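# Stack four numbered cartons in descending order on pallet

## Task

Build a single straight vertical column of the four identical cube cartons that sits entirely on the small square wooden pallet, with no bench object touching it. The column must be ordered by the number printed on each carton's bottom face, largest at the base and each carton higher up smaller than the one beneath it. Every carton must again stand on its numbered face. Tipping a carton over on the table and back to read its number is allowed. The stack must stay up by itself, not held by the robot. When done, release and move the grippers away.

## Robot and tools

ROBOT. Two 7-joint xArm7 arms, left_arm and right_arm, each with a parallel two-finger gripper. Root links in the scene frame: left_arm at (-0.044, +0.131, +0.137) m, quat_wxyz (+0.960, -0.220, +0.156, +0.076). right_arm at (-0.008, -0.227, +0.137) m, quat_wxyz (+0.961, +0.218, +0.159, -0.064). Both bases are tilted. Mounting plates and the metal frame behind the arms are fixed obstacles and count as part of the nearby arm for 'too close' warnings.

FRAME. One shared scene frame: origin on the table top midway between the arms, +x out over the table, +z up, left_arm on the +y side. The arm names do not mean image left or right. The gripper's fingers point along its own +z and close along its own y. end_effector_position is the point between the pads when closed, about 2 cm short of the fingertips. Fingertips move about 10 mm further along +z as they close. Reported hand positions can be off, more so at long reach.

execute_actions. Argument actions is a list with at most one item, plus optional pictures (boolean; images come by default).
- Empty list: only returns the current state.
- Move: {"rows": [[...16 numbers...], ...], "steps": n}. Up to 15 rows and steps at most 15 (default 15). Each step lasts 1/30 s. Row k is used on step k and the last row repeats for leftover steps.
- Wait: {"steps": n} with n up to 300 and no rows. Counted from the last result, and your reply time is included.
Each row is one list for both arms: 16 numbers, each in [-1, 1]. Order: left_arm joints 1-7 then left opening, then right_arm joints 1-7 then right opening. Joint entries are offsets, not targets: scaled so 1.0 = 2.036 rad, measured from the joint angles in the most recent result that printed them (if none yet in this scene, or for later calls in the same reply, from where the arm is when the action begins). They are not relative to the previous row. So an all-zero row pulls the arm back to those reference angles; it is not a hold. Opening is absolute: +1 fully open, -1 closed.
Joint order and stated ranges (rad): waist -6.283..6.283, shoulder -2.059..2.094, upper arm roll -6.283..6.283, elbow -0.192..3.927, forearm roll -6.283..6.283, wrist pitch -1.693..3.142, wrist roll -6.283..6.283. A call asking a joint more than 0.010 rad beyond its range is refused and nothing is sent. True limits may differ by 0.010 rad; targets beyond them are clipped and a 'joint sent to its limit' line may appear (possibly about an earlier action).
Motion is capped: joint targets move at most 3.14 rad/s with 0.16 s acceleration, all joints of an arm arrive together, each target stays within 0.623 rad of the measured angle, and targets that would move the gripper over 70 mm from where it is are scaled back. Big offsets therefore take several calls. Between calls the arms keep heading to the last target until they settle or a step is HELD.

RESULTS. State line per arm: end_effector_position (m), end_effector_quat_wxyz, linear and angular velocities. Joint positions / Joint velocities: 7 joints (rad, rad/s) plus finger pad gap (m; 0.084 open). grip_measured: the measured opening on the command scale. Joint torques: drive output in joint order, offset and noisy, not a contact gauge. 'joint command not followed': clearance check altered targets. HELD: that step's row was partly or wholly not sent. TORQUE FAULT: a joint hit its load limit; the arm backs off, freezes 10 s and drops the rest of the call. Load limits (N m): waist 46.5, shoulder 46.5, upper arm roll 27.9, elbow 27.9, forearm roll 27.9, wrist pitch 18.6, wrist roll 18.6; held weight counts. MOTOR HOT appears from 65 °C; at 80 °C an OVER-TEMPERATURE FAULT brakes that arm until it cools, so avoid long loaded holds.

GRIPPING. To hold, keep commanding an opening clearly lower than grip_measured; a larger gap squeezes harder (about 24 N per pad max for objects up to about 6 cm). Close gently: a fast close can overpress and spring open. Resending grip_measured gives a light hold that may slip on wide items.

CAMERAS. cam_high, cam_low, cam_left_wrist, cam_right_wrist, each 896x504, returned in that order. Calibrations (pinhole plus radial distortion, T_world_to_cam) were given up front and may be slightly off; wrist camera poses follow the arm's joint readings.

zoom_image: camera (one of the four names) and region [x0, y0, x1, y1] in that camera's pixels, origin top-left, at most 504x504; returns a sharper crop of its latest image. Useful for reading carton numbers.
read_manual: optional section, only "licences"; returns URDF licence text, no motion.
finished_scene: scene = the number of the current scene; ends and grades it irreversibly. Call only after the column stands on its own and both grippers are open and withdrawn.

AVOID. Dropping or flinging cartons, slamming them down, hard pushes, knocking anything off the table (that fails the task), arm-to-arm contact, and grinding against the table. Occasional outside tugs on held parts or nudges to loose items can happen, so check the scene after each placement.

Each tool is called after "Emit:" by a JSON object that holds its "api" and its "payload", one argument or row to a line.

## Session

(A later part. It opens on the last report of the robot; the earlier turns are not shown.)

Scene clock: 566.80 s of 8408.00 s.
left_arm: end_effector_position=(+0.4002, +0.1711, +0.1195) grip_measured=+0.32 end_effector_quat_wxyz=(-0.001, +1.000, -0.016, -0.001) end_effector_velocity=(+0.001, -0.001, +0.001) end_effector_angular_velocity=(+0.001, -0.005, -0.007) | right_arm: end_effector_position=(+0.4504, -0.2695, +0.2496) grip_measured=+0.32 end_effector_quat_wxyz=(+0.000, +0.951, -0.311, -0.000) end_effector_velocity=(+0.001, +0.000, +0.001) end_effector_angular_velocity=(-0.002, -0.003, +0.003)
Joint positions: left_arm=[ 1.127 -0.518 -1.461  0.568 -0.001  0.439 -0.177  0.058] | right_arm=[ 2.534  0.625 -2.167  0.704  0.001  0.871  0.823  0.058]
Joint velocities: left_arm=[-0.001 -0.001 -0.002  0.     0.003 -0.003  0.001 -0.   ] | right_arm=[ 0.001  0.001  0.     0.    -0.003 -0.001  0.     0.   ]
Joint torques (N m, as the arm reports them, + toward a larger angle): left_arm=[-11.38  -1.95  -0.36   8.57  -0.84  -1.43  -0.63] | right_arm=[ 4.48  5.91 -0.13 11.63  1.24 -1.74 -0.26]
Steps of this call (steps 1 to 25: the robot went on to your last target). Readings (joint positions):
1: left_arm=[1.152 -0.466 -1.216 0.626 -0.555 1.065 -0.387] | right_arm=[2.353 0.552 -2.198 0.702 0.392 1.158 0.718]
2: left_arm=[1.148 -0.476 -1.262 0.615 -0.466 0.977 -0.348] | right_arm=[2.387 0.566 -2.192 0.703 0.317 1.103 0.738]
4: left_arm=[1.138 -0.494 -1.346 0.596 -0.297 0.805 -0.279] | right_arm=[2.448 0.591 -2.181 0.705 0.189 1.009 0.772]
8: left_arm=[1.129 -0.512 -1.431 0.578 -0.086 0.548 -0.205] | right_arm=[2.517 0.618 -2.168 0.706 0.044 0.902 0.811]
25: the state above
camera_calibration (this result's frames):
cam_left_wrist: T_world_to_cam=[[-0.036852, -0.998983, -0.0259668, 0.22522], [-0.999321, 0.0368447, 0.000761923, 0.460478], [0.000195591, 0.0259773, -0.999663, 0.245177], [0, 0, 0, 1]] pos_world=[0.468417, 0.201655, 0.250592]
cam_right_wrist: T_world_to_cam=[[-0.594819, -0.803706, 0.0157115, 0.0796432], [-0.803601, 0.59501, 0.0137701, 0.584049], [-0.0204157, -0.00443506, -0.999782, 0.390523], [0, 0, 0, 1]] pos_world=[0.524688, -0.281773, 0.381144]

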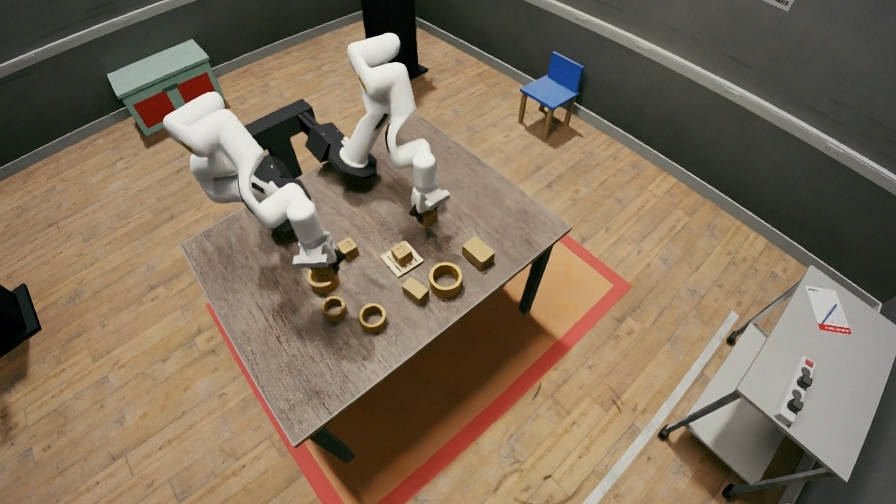

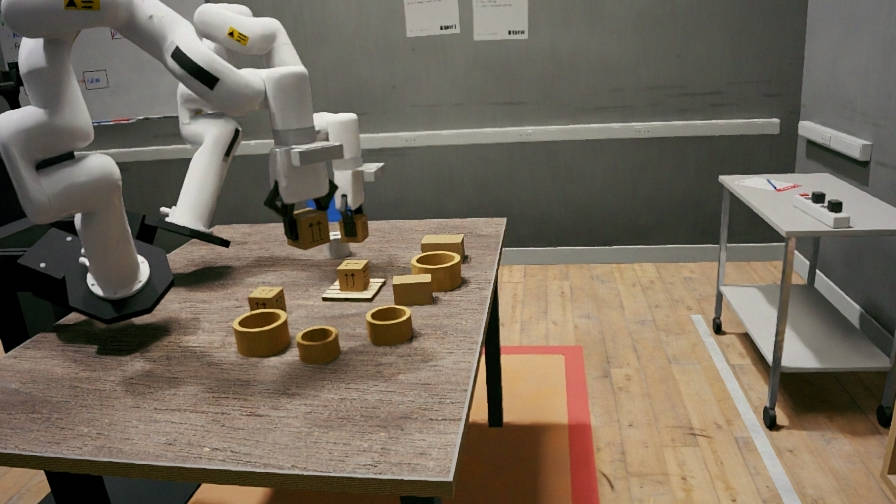

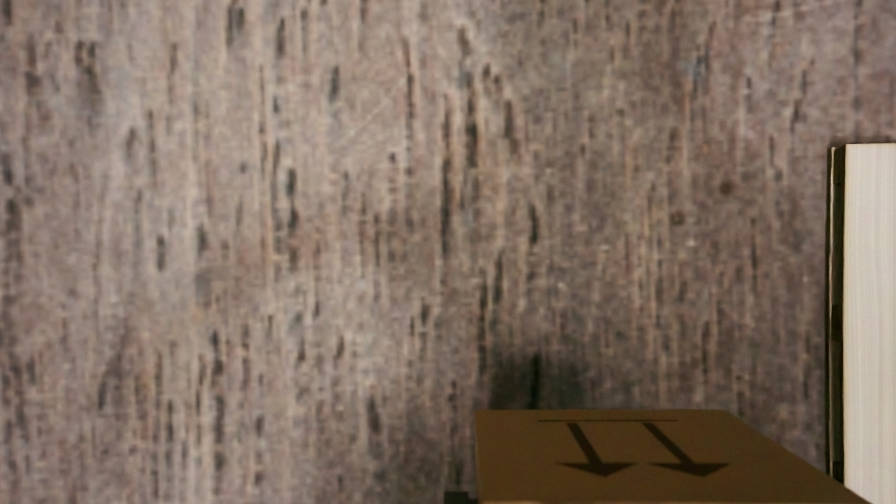

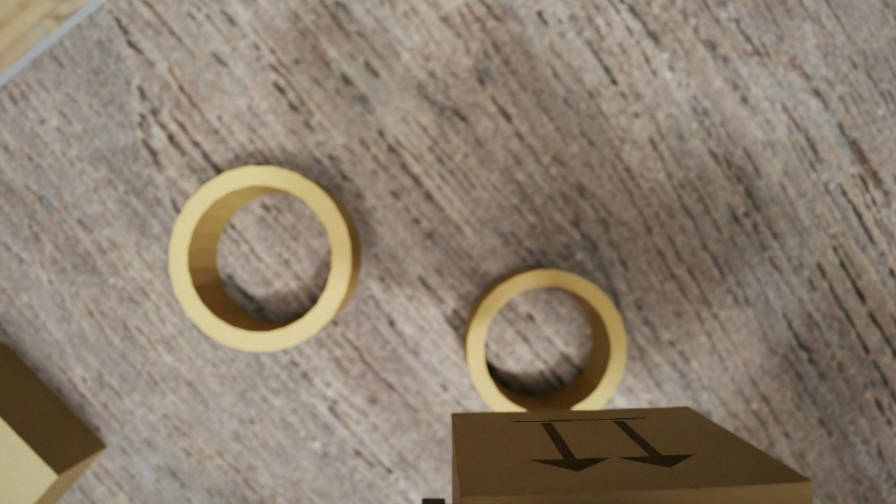

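Emit:
{"api": "execute_actions", "payload": {
  "actions": [
    {"rows":[[0.011,0,-0.009,0,0,-0.005,0,-0.3,0,0,0,0,0,0,0,-0.3],[0.03,0,-0.026,0.0005,0,-0.014,0,-0.3,0,0,0,0,0,0,0,-0.3],[0.054,0,-0.047,0.001,0,-0.026,0,-0.3,0,0,0,0,0,0,0,-0.3],[0.078,0,-0.068,0.0015,0,-0.037,0,-0.3,0,0,0,0,0,0,0,-0.3],[0.103,0,-0.09,0.002,0,-0.049,0,-0.3,0,0,0,0,0,0,0,-0.3],[0.127,-0.001,-0.111,0.003,0,-0.06,0,-0.3,0,0,0,0,0,0,0,-0.3],[0.1509,-0.0018,-0.1317,0.0042,0,-0.0714,0,-0.3,0,0,0,0,0,0,0,-0.3],[0.174,-0.004,-0.152,0.006,0,-0.0815,0,-0.3,0,0,0,0,0,0,0,-0.3],[0.196,-0.007,-0.171,0.008,0,-0.091,0,-0.3,0,0,0,0,0,0,0,-0.3],[0.216,-0.01,-0.188,0.01,0,-0.0995,0,-0.3,0,0,0,0,0,0,0,-0.3],[0.234,-0.013,-0.203,0.012,0,-0.1075,0,-0.3,0,0,0,0,0,0,0,-0.3],[0.249,-0.0155,-0.216,0.0135,0,-0.114,0,-0.3,0,0,0,0,0,0,0,-0.3],[0.262,-0.0175,-0.227,0.015,0,-0.12,0,-0.3,0,0,0,0,0,0,0,-0.3],[0.273,-0.019,-0.2365,0.016,0,-0.1245,0,-0.3,0,0,0,0,0,0,0,-0.3],[0.2805,-0.0204,-0.2431,0.0169,0.0005,-0.1277,0,-0.3,0,0,0,0,0,0,0,-0.3]],"steps":15}
  ],
  "pictures": false
}}

Emit:
{"api": "execute_actions", "payload": {
  "actions": [
    {"steps":18}
  ],
  "pictures": false
}}

Emit:
{"api": "execute_actions", "payload": {
  "actions": [
    {"rows":[[0,0,0,0,0,0,0,0.1,0,0,0,0,0,0,0,-0.3],[0,0,0,0,0,0,0,0.3,0,0,0,0,0,0,0,-0.3],[0,0,0,0,0,0,0,0.4,0,0,0,0,0,0,0,-0.3],[0,0,0,0,0,0,0,0.5,0,0,0,0,0,0,0,-0.3],[0,0,0,0,0,0,0,0.6,0,0,0,0,0,0,0,-0.3],[0,0,0,0,0,0,0,0.7,0,0,0,0,0,0,0,-0.3],[0,0,0,0,0,0,0,0.8,0,0,0,0,0,0,0,-0.3]],"steps":10}
  ],
  "pictures": false
}}

Emit:
{"api": "execute_actions", "payload": {
  "actions": [
    {"rows":[[-0.008,0.001,0.007,-0.001,0,0.003,0,0.8,0,0,0,0,0,0,0,-0.3],[-0.019,0.003,0.016,-0.002,0,0.008,0,0.8,0,0,0,0,0,0,0,-0.3],[-0.032,0.005,0.027,-0.0035,0,0.014,0,0.8,0,0,0,0,0,0,0,-0.3],[-0.047,0.0075,0.04,-0.005,0,0.02,0,0.8,0,0,0,0,0,0,0,-0.3],[-0.065,0.01,0.055,-0.007,0,0.028,0,0.8,0,0,0,0,0,0,0,-0.3],[-0.085,0.013,0.072,-0.009,0,0.037,0,0.8,0,0,0,0,0,0,0,-0.3],[-0.107,0.016,0.091,-0.011,0,0.046,0,0.8,0,0,0,0,0,0,0,-0.3],[-0.13,0.0186,0.111,-0.0127,0,0.056,0,0.8,0,0,0,0,0,0,0,-0.3],[-0.153,0.0195,0.132,-0.014,0,0.068,0,0.8,0,0,0,0,0,0,0,-0.3],[-0.177,0.02,0.153,-0.015,0,0.079,0,0.8,0,0,0,0,0,0,0,-0.3],[-0.202,0.02,0.175,-0.0155,0,0.091,0,0.8,0,0,0,0,0,0,0,-0.3],[-0.226,0.02,0.196,-0.016,0,0.102,0,0.8,0,0,0,0,0,0,0,-0.3],[-0.25,0.02,0.217,-0.0165,0,0.114,0,0.8,0,0,0,0,0,0,0,-0.3],[-0.269,0.02,0.234,-0.0169,0,0.123,0,0.8,0,0,0,0,0,0,0,-0.3],[-0.2805,0.0204,0.2431,-0.0169,0,0.1277,0,0.8,0,0,0,0,0,0,0,-0.3]],"steps":15}
  ],
  "pictures": false
}}

Emit:
{"api": "execute_actions", "payload": {
  "actions": [
    {"steps":14}
  ],
  "pictures": false
}}

Emit:
{"api": "execute_actions", "payload": {
  "actions": [
    {"rows":[[0.008,-0.002,-0.012,0.007,0,0.002,-0.006,0.8,0,0,0,0,0,0,0,-0.3],[0.019,-0.006,-0.031,0.016,0,0.005,-0.015,0.8,0,0,0,0,0,0,0,-0.3],[0.034,-0.011,-0.055,0.03,0,0.009,-0.028,0.8,0,0,0,0,0,0,0,-0.3],[0.049,-0.016,-0.08,0.043,0,0.013,-0.04,0.8,0,0,0,0,0,0,0,-0.3],[0.064,-0.021,-0.105,0.056,0,0.017,-0.052,0.8,0,0,0,0,0,0,0,-0.3],[0.079,-0.026,-0.129,0.069,0,0.021,-0.064,0.8,0,0,0,0,0,0,0,-0.3],[0.094,-0.03,-0.154,0.082,0,0.025,-0.076,0.8,0,0,0,0,0,0,0,-0.3],[0.109,-0.035,-0.178,0.095,0,0.029,-0.089,0.8,0,0,0,0,0,0,0,-0.3],[0.124,-0.04,-0.203,0.108,0,0.033,-0.101,0.8,0,0,0,0,0,0,0,-0.3],[0.139,-0.045,-0.228,0.121,0,0.037,-0.113,0.8,0,0,0,0,0,0,0,-0.3],[0.154,-0.05,-0.252,0.134,0,0.041,-0.125,0.8,0,0,0,0,0,0,0,-0.3],[0.167,-0.054,-0.274,0.146,0,0.044,-0.136,0.8,0,0,0,0,0,0,0,-0.3],[0.177,-0.057,-0.289,0.154,0,0.047,-0.144,0.8,0,0,0,0,0,0,0,-0.3],[0.184,-0.06,-0.301,0.161,0,0.049,-0.15,0.8,0,0,0,0,0,0,0,-0.3],[0.1881,-0.0609,-0.3075,0.164,0,0.0496,-0.1528,0.8,0,0,0,0,0,0,0,-0.3]],"steps":15}
  ],
  "pictures": false
}}

Emit:
{"api": "execute_actions", "payload": {
  "actions": [
    {"steps":18}
  ]
}}

Scene clock: 618.93 s of 8408.00 s.
left_arm: end_effector_position=(+0.4013, +0.1720, +0.0563) grip_measured=+0.32 end_effector_quat_wxyz=(-0.003, +1.000, -0.017, +0.000) end_effector_velocity=(-0.002, +0.002, -0.165) end_effector_angular_velocity=(-0.006, +0.002, +0.008) | right_arm: end_effector_position=(+0.4504, -0.2695, +0.2496) grip_measured=+0.32 end_effector_quat_wxyz=(+0.000, +0.951, -0.311, -0.000) end_effector_velocity=(-0.000, +0.000, -0.000) end_effector_angular_velocity=(+0.000, +0.001, -0.000)
Joint positions: left_arm=[ 1.561 -0.54  -1.837  0.589 -0.001  0.239 -0.177  0.058] | right_arm=[ 2.534  0.625 -2.167  0.704  0.001  0.871  0.823  0.058]
Joint velocities: left_arm=[ 1.114 -0.147 -0.951  0.102 -0.001 -0.49  -0.     0.   ] | right_arm=[-0.     0.     0.    -0.     0.001  0.001 -0.    -0.   ]
Joint torques (N m, as the arm reports them, + toward a larger angle): left_arm=[-16.04   9.31  -0.03   6.8   -0.54  -1.58  -0.56] | right_arm=[ 5.04  5.56 -0.09 11.64  1.24 -1.82 -0.03]
Steps of this call (steps 1 to 15: the robot went on to your last target; steps 16 to 90: nothing new was sent; then 48.63 s passed at rest; steps 91 to 105: all 15 steps of this action). Readings (joint positions):
91: left_arm=[1.127 -0.518 -1.461 0.568 -0.000 0.438 -0.177] | right_arm=[2.535 0.625 -2.167 0.704 0.000 0.871 0.823]
92: left_arm=[1.129 -0.518 -1.463 0.568 -0.000 0.437 -0.177] | right_arm=[2.535 0.625 -2.167 0.704 0.000 0.871 0.823]
94: left_arm=[1.148 -0.518 -1.480 0.569 -0.000 0.427 -0.177] | right_arm=[2.535 0.625 -2.167 0.704 0.000 0.871 0.823]
98: left_arm=[1.266 -0.518 -1.583 0.571 -0.000 0.372 -0.177] | right_arm=[2.534 0.625 -2.167 0.704 0.001 0.871 0.823]
105: the state above

Scene clock: 619.53 s of 8408.00 s.
left_arm: end_effector_position=(+0.4005, +0.1705, +0.0358) grip_measured=+0.32 end_effector_quat_wxyz=(-0.000, +1.000, -0.017, +0.000) end_effector_velocity=(-0.001, +0.000, -0.001) end_effector_angular_velocity=(+0.000, +0.002, +0.002) | right_arm: end_effector_position=(+0.4504, -0.2695, +0.2496) grip_measured=+0.32 end_effector_quat_wxyz=(+0.000, +0.951, -0.311, -0.000) end_effector_velocity=(-0.000, -0.000, -0.000) end_effector_angular_velocity=(+0.000, +0.000, -0.001)
Joint positions: left_arm=[ 1.697 -0.56  -1.955  0.603  0.     0.179 -0.177  0.058] | right_arm=[ 2.534  0.625 -2.167  0.704  0.001  0.871  0.823  0.058]
Joint velocities: left_arm=[ 0.004 -0.    -0.002 -0.    -0.001 -0.001  0.     0.   ] | right_arm=[-0.     0.    -0.    -0.     0.001  0.     0.     0.   ]
Joint torques (N m, as the arm reports them, + toward a larger angle): left_arm=[-13.78  11.81  -0.59   6.33  -0.67  -1.52  -0.57] | right_arm=[ 5.26  6.   -0.21 11.44  1.32 -1.78 -0.11]
Steps of this call (steps 1 to 18: the robot went on to your last target). Readings (joint positions):
1: left_arm=[1.596 -0.545 -1.867 0.592 -0.001 0.224 -0.177] | right_arm=[2.534 0.625 -2.167 0.704 0.001 0.871 0.823]
2: left_arm=[1.626 -0.550 -1.893 0.595 -0.000 0.211 -0.177] | right_arm=[2.534 0.625 -2.167 0.704 0.001 0.871 0.823]
4: left_arm=[1.665 -0.555 -1.926 0.599 0.000 0.194 -0.177] | right_arm=[2.534 0.625 -2.167 0.704 0.001 0.871 0.823]
8: left_arm=[1.690 -0.559 -1.949 0.602 0.000 0.182 -0.177] | right_arm=[2.534 0.625 -2.167 0.704 0.001 0.871 0.823]
18: the state above

Scene clock: 619.87 s of 8408.00 s.
left_arm: end_effector_position=(+0.4006, +0.1704, +0.0358) grip_measured=+0.79 end_effector_quat_wxyz=(-0.000, +1.000, -0.017, +0.000) end_effector_velocity=(-0.001, +0.000, -0.000) end_effector_angular_velocity=(+0.001, +0.001, -0.000) | right_arm: end_effector_position=(+0.4504, -0.2695, +0.2496) grip_measured=+0.32 end_effector_quat_wxyz=(+0.000, +0.951, -0.311, -0.000) end_effector_velocity=(-0.000, -0.000, -0.000) end_effector_angular_velocity=(+0.000, +0.000, -0.001)
Joint positions: left_arm=[ 1.697 -0.56  -1.955  0.603  0.     0.179 -0.177  0.076] | right_arm=[ 2.534  0.625 -2.167  0.704  0.001  0.871  0.823  0.058]
Joint velocities: left_arm=[ 0.    -0.     0.    -0.001  0.     0.     0.     0.01 ] | right_arm=[ 0.     0.    -0.001 -0.     0.001 -0.     0.     0.   ]
Joint torques (N m, as the arm reports them, + toward a larger angle): left_arm=[-13.52  11.84  -0.41   6.23  -0.77  -1.53  -0.53] | right_arm=[ 5.2   5.48 -0.3  11.25  1.08 -2.07 -0.24]
Steps of this call (steps 1 to 10: all 10 steps of this action). Readings (joint positions):
1: left_arm=[1.697 -0.560 -1.955 0.603 0.000 0.179 -0.177] | right_arm=[2.534 0.625 -2.167 0.704 0.001 0.871 0.823]
2: left_arm=[1.698 -0.560 -1.955 0.603 0.000 0.179 -0.177] | right_arm=[2.534 0.625 -2.167 0.704 0.001 0.871 0.823]
4: left_arm=[1.697 -0.560 -1.955 0.603 0.000 0.179 -0.177] | right_arm=[2.534 0.625 -2.167 0.704 0.001 0.871 0.823]
8: left_arm=[1.697 -0.559 -1.955 0.603 0.000 0.179 -0.177] | right_arm=[2.534 0.625 -2.167 0.704 0.001 0.871 0.823]
10: the state above

Scene clock: 620.37 s of 8408.00 s.
left_arm: end_effector_position=(+0.4014, +0.1717, +0.0901) grip_measured=+0.80 end_effector_quat_wxyz=(-0.003, +1.000, -0.017, +0.000) end_effector_velocity=(+0.002, +0.005, +0.199) end_effector_angular_velocity=(+0.016, +0.001, +0.006) | right_arm: end_effector_position=(+0.4504, -0.2695, +0.2496) grip_measured=+0.32 end_effector_quat_wxyz=(+0.000, +0.951, -0.311, -0.000) end_effector_velocity=(-0.000, -0.001, -0.001) end_effector_angular_velocity=(-0.001, +0.001, -0.000)
Joint positions: left_arm=[ 1.329 -0.522 -1.637  0.574  0.     0.344 -0.177  0.077] | right_arm=[ 2.534  0.625 -2.167  0.704  0.001  0.871  0.823  0.058]
Joint velocities: left_arm=[-1.361  0.032  1.191 -0.047  0.001  0.636  0.     0.   ] | right_arm=[-0.     0.    -0.    -0.001 -0.001 -0.     0.     0.   ]
Joint torques (N m, as the arm reports them, + toward a larger angle): left_arm=[-12.34   2.63  -0.27   7.71  -0.66  -1.52  -0.71] | right_arm=[ 4.25  5.91 -0.04 11.37  1.18 -2.15 -0.19]
Steps of this call (steps 1 to 15: all 15 steps of this action). Readings (joint positions):
1: left_arm=[1.697 -0.560 -1.955 0.603 0.000 0.179 -0.177] | right_arm=[2.534 0.625 -2.167 0.704 0.001 0.871 0.823]
2: left_arm=[1.696 -0.559 -1.954 0.602 0.000 0.179 -0.177] | right_arm=[2.534 0.625 -2.167 0.704 0.001 0.871 0.823]
4: left_arm=[1.682 -0.557 -1.942 0.601 0.000 0.186 -0.177] | right_arm=[2.534 0.625 -2.167 0.704 0.001 0.871 0.823]
8: left_arm=[1.602 -0.545 -1.874 0.592 0.000 0.220 -0.177] | right_arm=[2.534 0.625 -2.167 0.704 0.001 0.871 0.823]
15: the state above

Scene clock: 620.83 s of 8408.00 s.
left_arm: end_effector_position=(+0.4002, +0.1712, +0.1192) grip_measured=+0.80 end_effector_quat_wxyz=(-0.001, +1.000, -0.016, -0.001) end_effector_velocity=(+0.001, -0.001, +0.003) end_effector_angular_velocity=(-0.003, -0.003, +0.000) | right_arm: end_effector_position=(+0.4504, -0.2695, +0.2496) grip_measured=+0.32 end_effector_quat_wxyz=(+0.000, +0.951, -0.311, -0.000) end_effector_velocity=(-0.000, +0.000, -0.000) end_effector_angular_velocity=(+0.000, +0.000, +0.000)
Joint positions: left_arm=[ 1.128 -0.518 -1.462  0.568  0.     0.438 -0.177  0.077] | right_arm=[ 2.534  0.625 -2.167  0.704  0.001  0.871  0.823  0.058]
Joint velocities: left_arm=[-0.015  0.001  0.012  0.002 -0.001  0.006 -0.    -0.   ] | right_arm=[ 0.     0.     0.    -0.001  0.     0.     0.     0.   ]
Joint torques (N m, as the arm reports them, + toward a larger angle): left_arm=[-11.45  -1.92  -0.64   8.45  -0.61  -1.54  -0.57] | right_arm=[ 5.16  6.05  0.01 11.68  1.21 -1.75 -0.21]
Steps of this call (steps 1 to 14: the robot went on to your last target). Readings (joint positions):
1: left_arm=[1.284 -0.521 -1.598 0.573 0.000 0.365 -0.177] | right_arm=[2.534 0.625 -2.167 0.704 0.001 0.871 0.823]
2: left_arm=[1.242 -0.520 -1.561 0.572 0.000 0.384 -0.177] | right_arm=[2.534 0.625 -2.167 0.704 0.001 0.871 0.823]
4: left_arm=[1.179 -0.519 -1.508 0.571 0.000 0.413 -0.177] | right_arm=[2.534 0.625 -2.167 0.704 0.001 0.871 0.823]
8: left_arm=[1.138 -0.518 -1.471 0.569 0.000 0.433 -0.177] | right_arm=[2.534 0.625 -2.167 0.704 0.001 0.871 0.823]
14: the state above

Scene clock: 621.33 s of 8408.00 s.
left_arm: end_effector_position=(+0.4366, +0.0659, +0.1203) grip_measured=+0.80 end_effector_quat_wxyz=(-0.010, +1.000, -0.018, +0.008) end_effector_velocity=(+0.025, -0.352, -0.038) end_effector_angular_velocity=(-0.075, +0.076, +0.008) | right_arm: end_effector_position=(+0.4504, -0.2695, +0.2496) grip_measured=+0.32 end_effector_quat_wxyz=(+0.000, +0.951, -0.311, -0.000) end_effector_velocity=(+0.000, -0.000, -0.000) end_effector_angular_velocity=(-0.000, -0.000, +0.000)
Joint positions: left_arm=[ 1.403 -0.607 -1.912  0.808  0.001  0.511 -0.401  0.077] | right_arm=[ 2.534  0.625 -2.167  0.704  0.001  0.871  0.823  0.058]
Joint velocities: left_arm=[ 0.791 -0.257 -1.287  0.685  0.     0.211 -0.644 -0.   ] | right_arm=[-0.001 -0.001  0.001  0.    -0.001 -0.     0.     0.   ]
Joint torques (N m, as the arm reports them, + toward a larger angle): left_arm=[-14.84  11.61  -0.44   8.74  -0.77  -1.32  -0.63] | right_arm=[ 5.37  5.98 -0.6  11.15  1.39 -1.72  0.05]
Steps of this call (steps 1 to 15: all 15 steps of this action). Readings (joint positions):
1: left_arm=[1.128 -0.518 -1.461 0.568 0.000 0.438 -0.177] | right_arm=[2.534 0.625 -2.167 0.704 0.001 0.871 0.823]
2: left_arm=[1.129 -0.518 -1.463 0.569 0.000 0.439 -0.178] | right_arm=[2.534 0.625 -2.167 0.704 0.001 0.871 0.823]
4: left_arm=[1.143 -0.522 -1.483 0.579 0.000 0.442 -0.189] | right_arm=[2.534 0.625 -2.167 0.704 0.001 0.871 0.823]
8: left_arm=[1.216 -0.546 -1.603 0.644 0.000 0.461 -0.248] | right_arm=[2.534 0.625 -2.167 0.704 0.001 0.871 0.823]
15: the state above

Scene clock: 621.93 s of 8408.00 s.
left_arm: end_effector_position=(+0.4361, +0.0165, +0.1138) grip_measured=+0.80 end_effector_quat_wxyz=(-0.001, +1.000, -0.016, -0.000) end_effector_velocity=(-0.000, -0.002, +0.000) end_effector_angular_velocity=(-0.001, -0.000, -0.002) | right_arm: end_effector_position=(+0.4504, -0.2695, +0.2496) grip_measured=+0.32 end_effector_quat_wxyz=(+0.000, +0.951, -0.311, -0.000) end_effector_velocity=(-0.000, -0.000, -0.000) end_effector_angular_velocity=(-0.001, +0.000, +0.001)
Joint positions: left_arm=[ 1.511 -0.642 -2.087  0.902  0.     0.539 -0.488  0.077] | right_arm=[ 2.534  0.625 -2.167  0.704  0.001  0.871  0.823  0.058]
Joint velocities: left_arm=[ 0.002 -0.001 -0.005  0.003  0.001  0.001 -0.002 -0.   ] | right_arm=[ 0.    -0.    -0.    -0.    -0.001  0.     0.    -0.   ]
Joint torques (N m, as the arm reports them, + toward a larger angle): left_arm=[-16.01  17.19  -0.56   9.21  -0.74  -1.45  -0.64] | right_arm=[ 5.19  4.92 -0.17 11.68  0.99 -1.73 -0.27]
Steps of this call (steps 1 to 18: the robot went on to your last target). Readings (joint positions):
1: left_arm=[1.428 -0.616 -1.954 0.831 0.001 0.517 -0.421] | right_arm=[2.534 0.625 -2.167 0.704 0.001 0.871 0.823]
2: left_arm=[1.452 -0.623 -1.993 0.851 0.001 0.524 -0.440] | right_arm=[2.534 0.625 -2.167 0.704 0.001 0.871 0.823]
4: left_arm=[1.483 -0.634 -2.046 0.879 0.001 0.532 -0.466] | right_arm=[2.534 0.625 -2.167 0.704 0.001 0.871 0.823]
8: left_arm=[1.505 -0.640 -2.078 0.896 0.000 0.538 -0.483] | right_arm=[2.534 0.625 -2.167 0.704 0.001 0.871 0.823]
18: the state above
camera_calibration (this result's frames):
cam_left_wrist: T_world_to_cam=[[-0.037578, -0.998918, -0.0273963, 0.0723724], [-0.999293, 0.037595, -0.0001038, 0.502144], [0.00113365, 0.0273731, -0.999625, 0.243126], [0, 0, 0, 1]] pos_world=[0.504233, 0.0467609, 0.245069]
cam_right_wrist: T_world_to_cam=[[-0.594819, -0.803706, 0.0157112, 0.0796435], [-0.803601, 0.59501, 0.0137701, 0.584049], [-0.0204154, -0.00443481, -0.999782, 0.390523], [0, 0, 0, 1]] pos_world=[0.524688, -0.281773, 0.381144]

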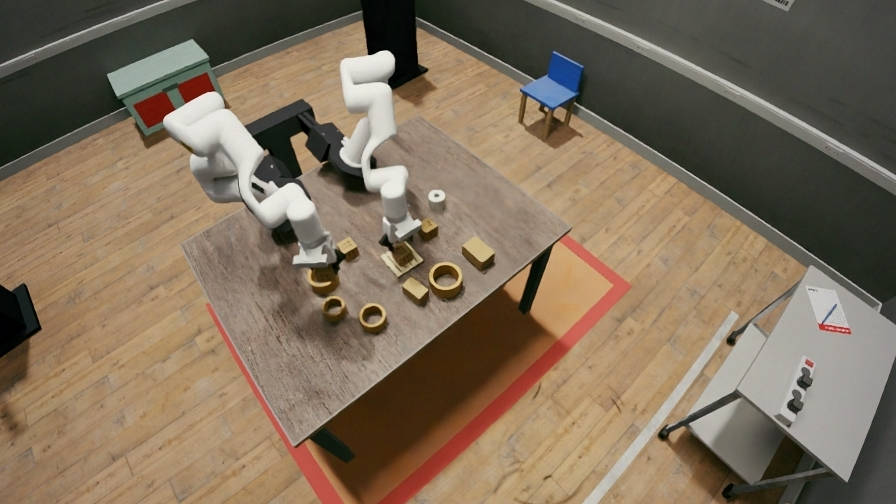

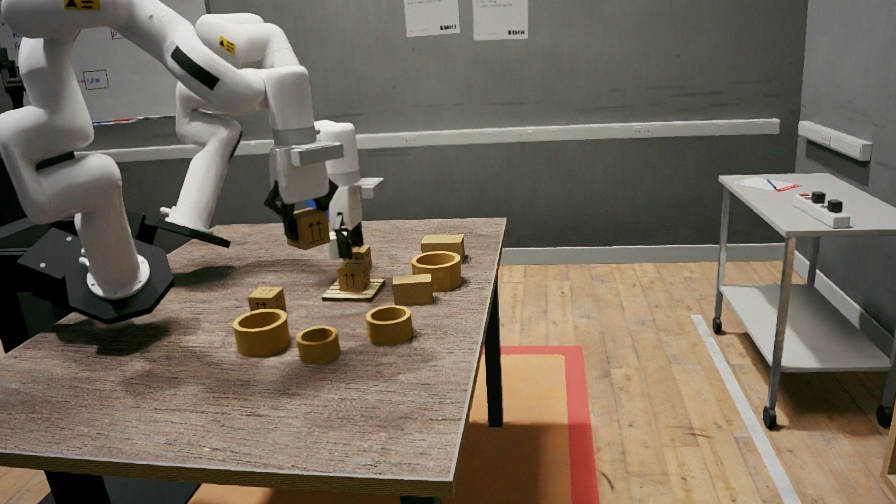

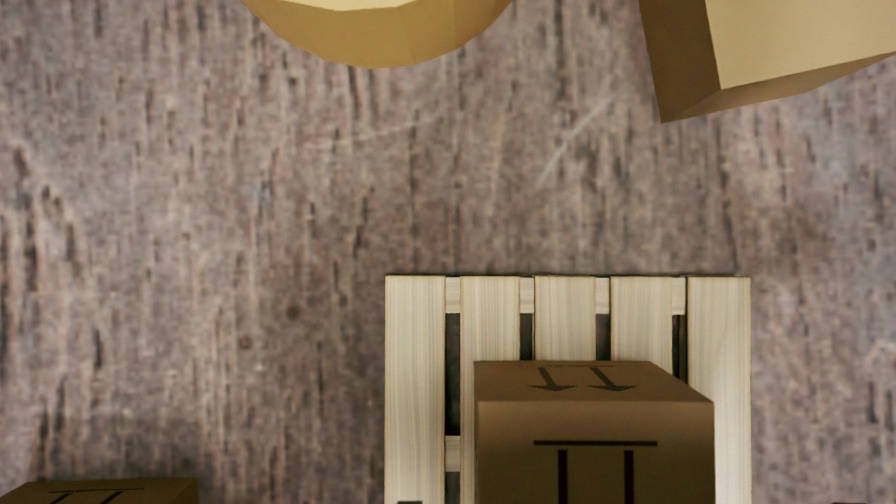

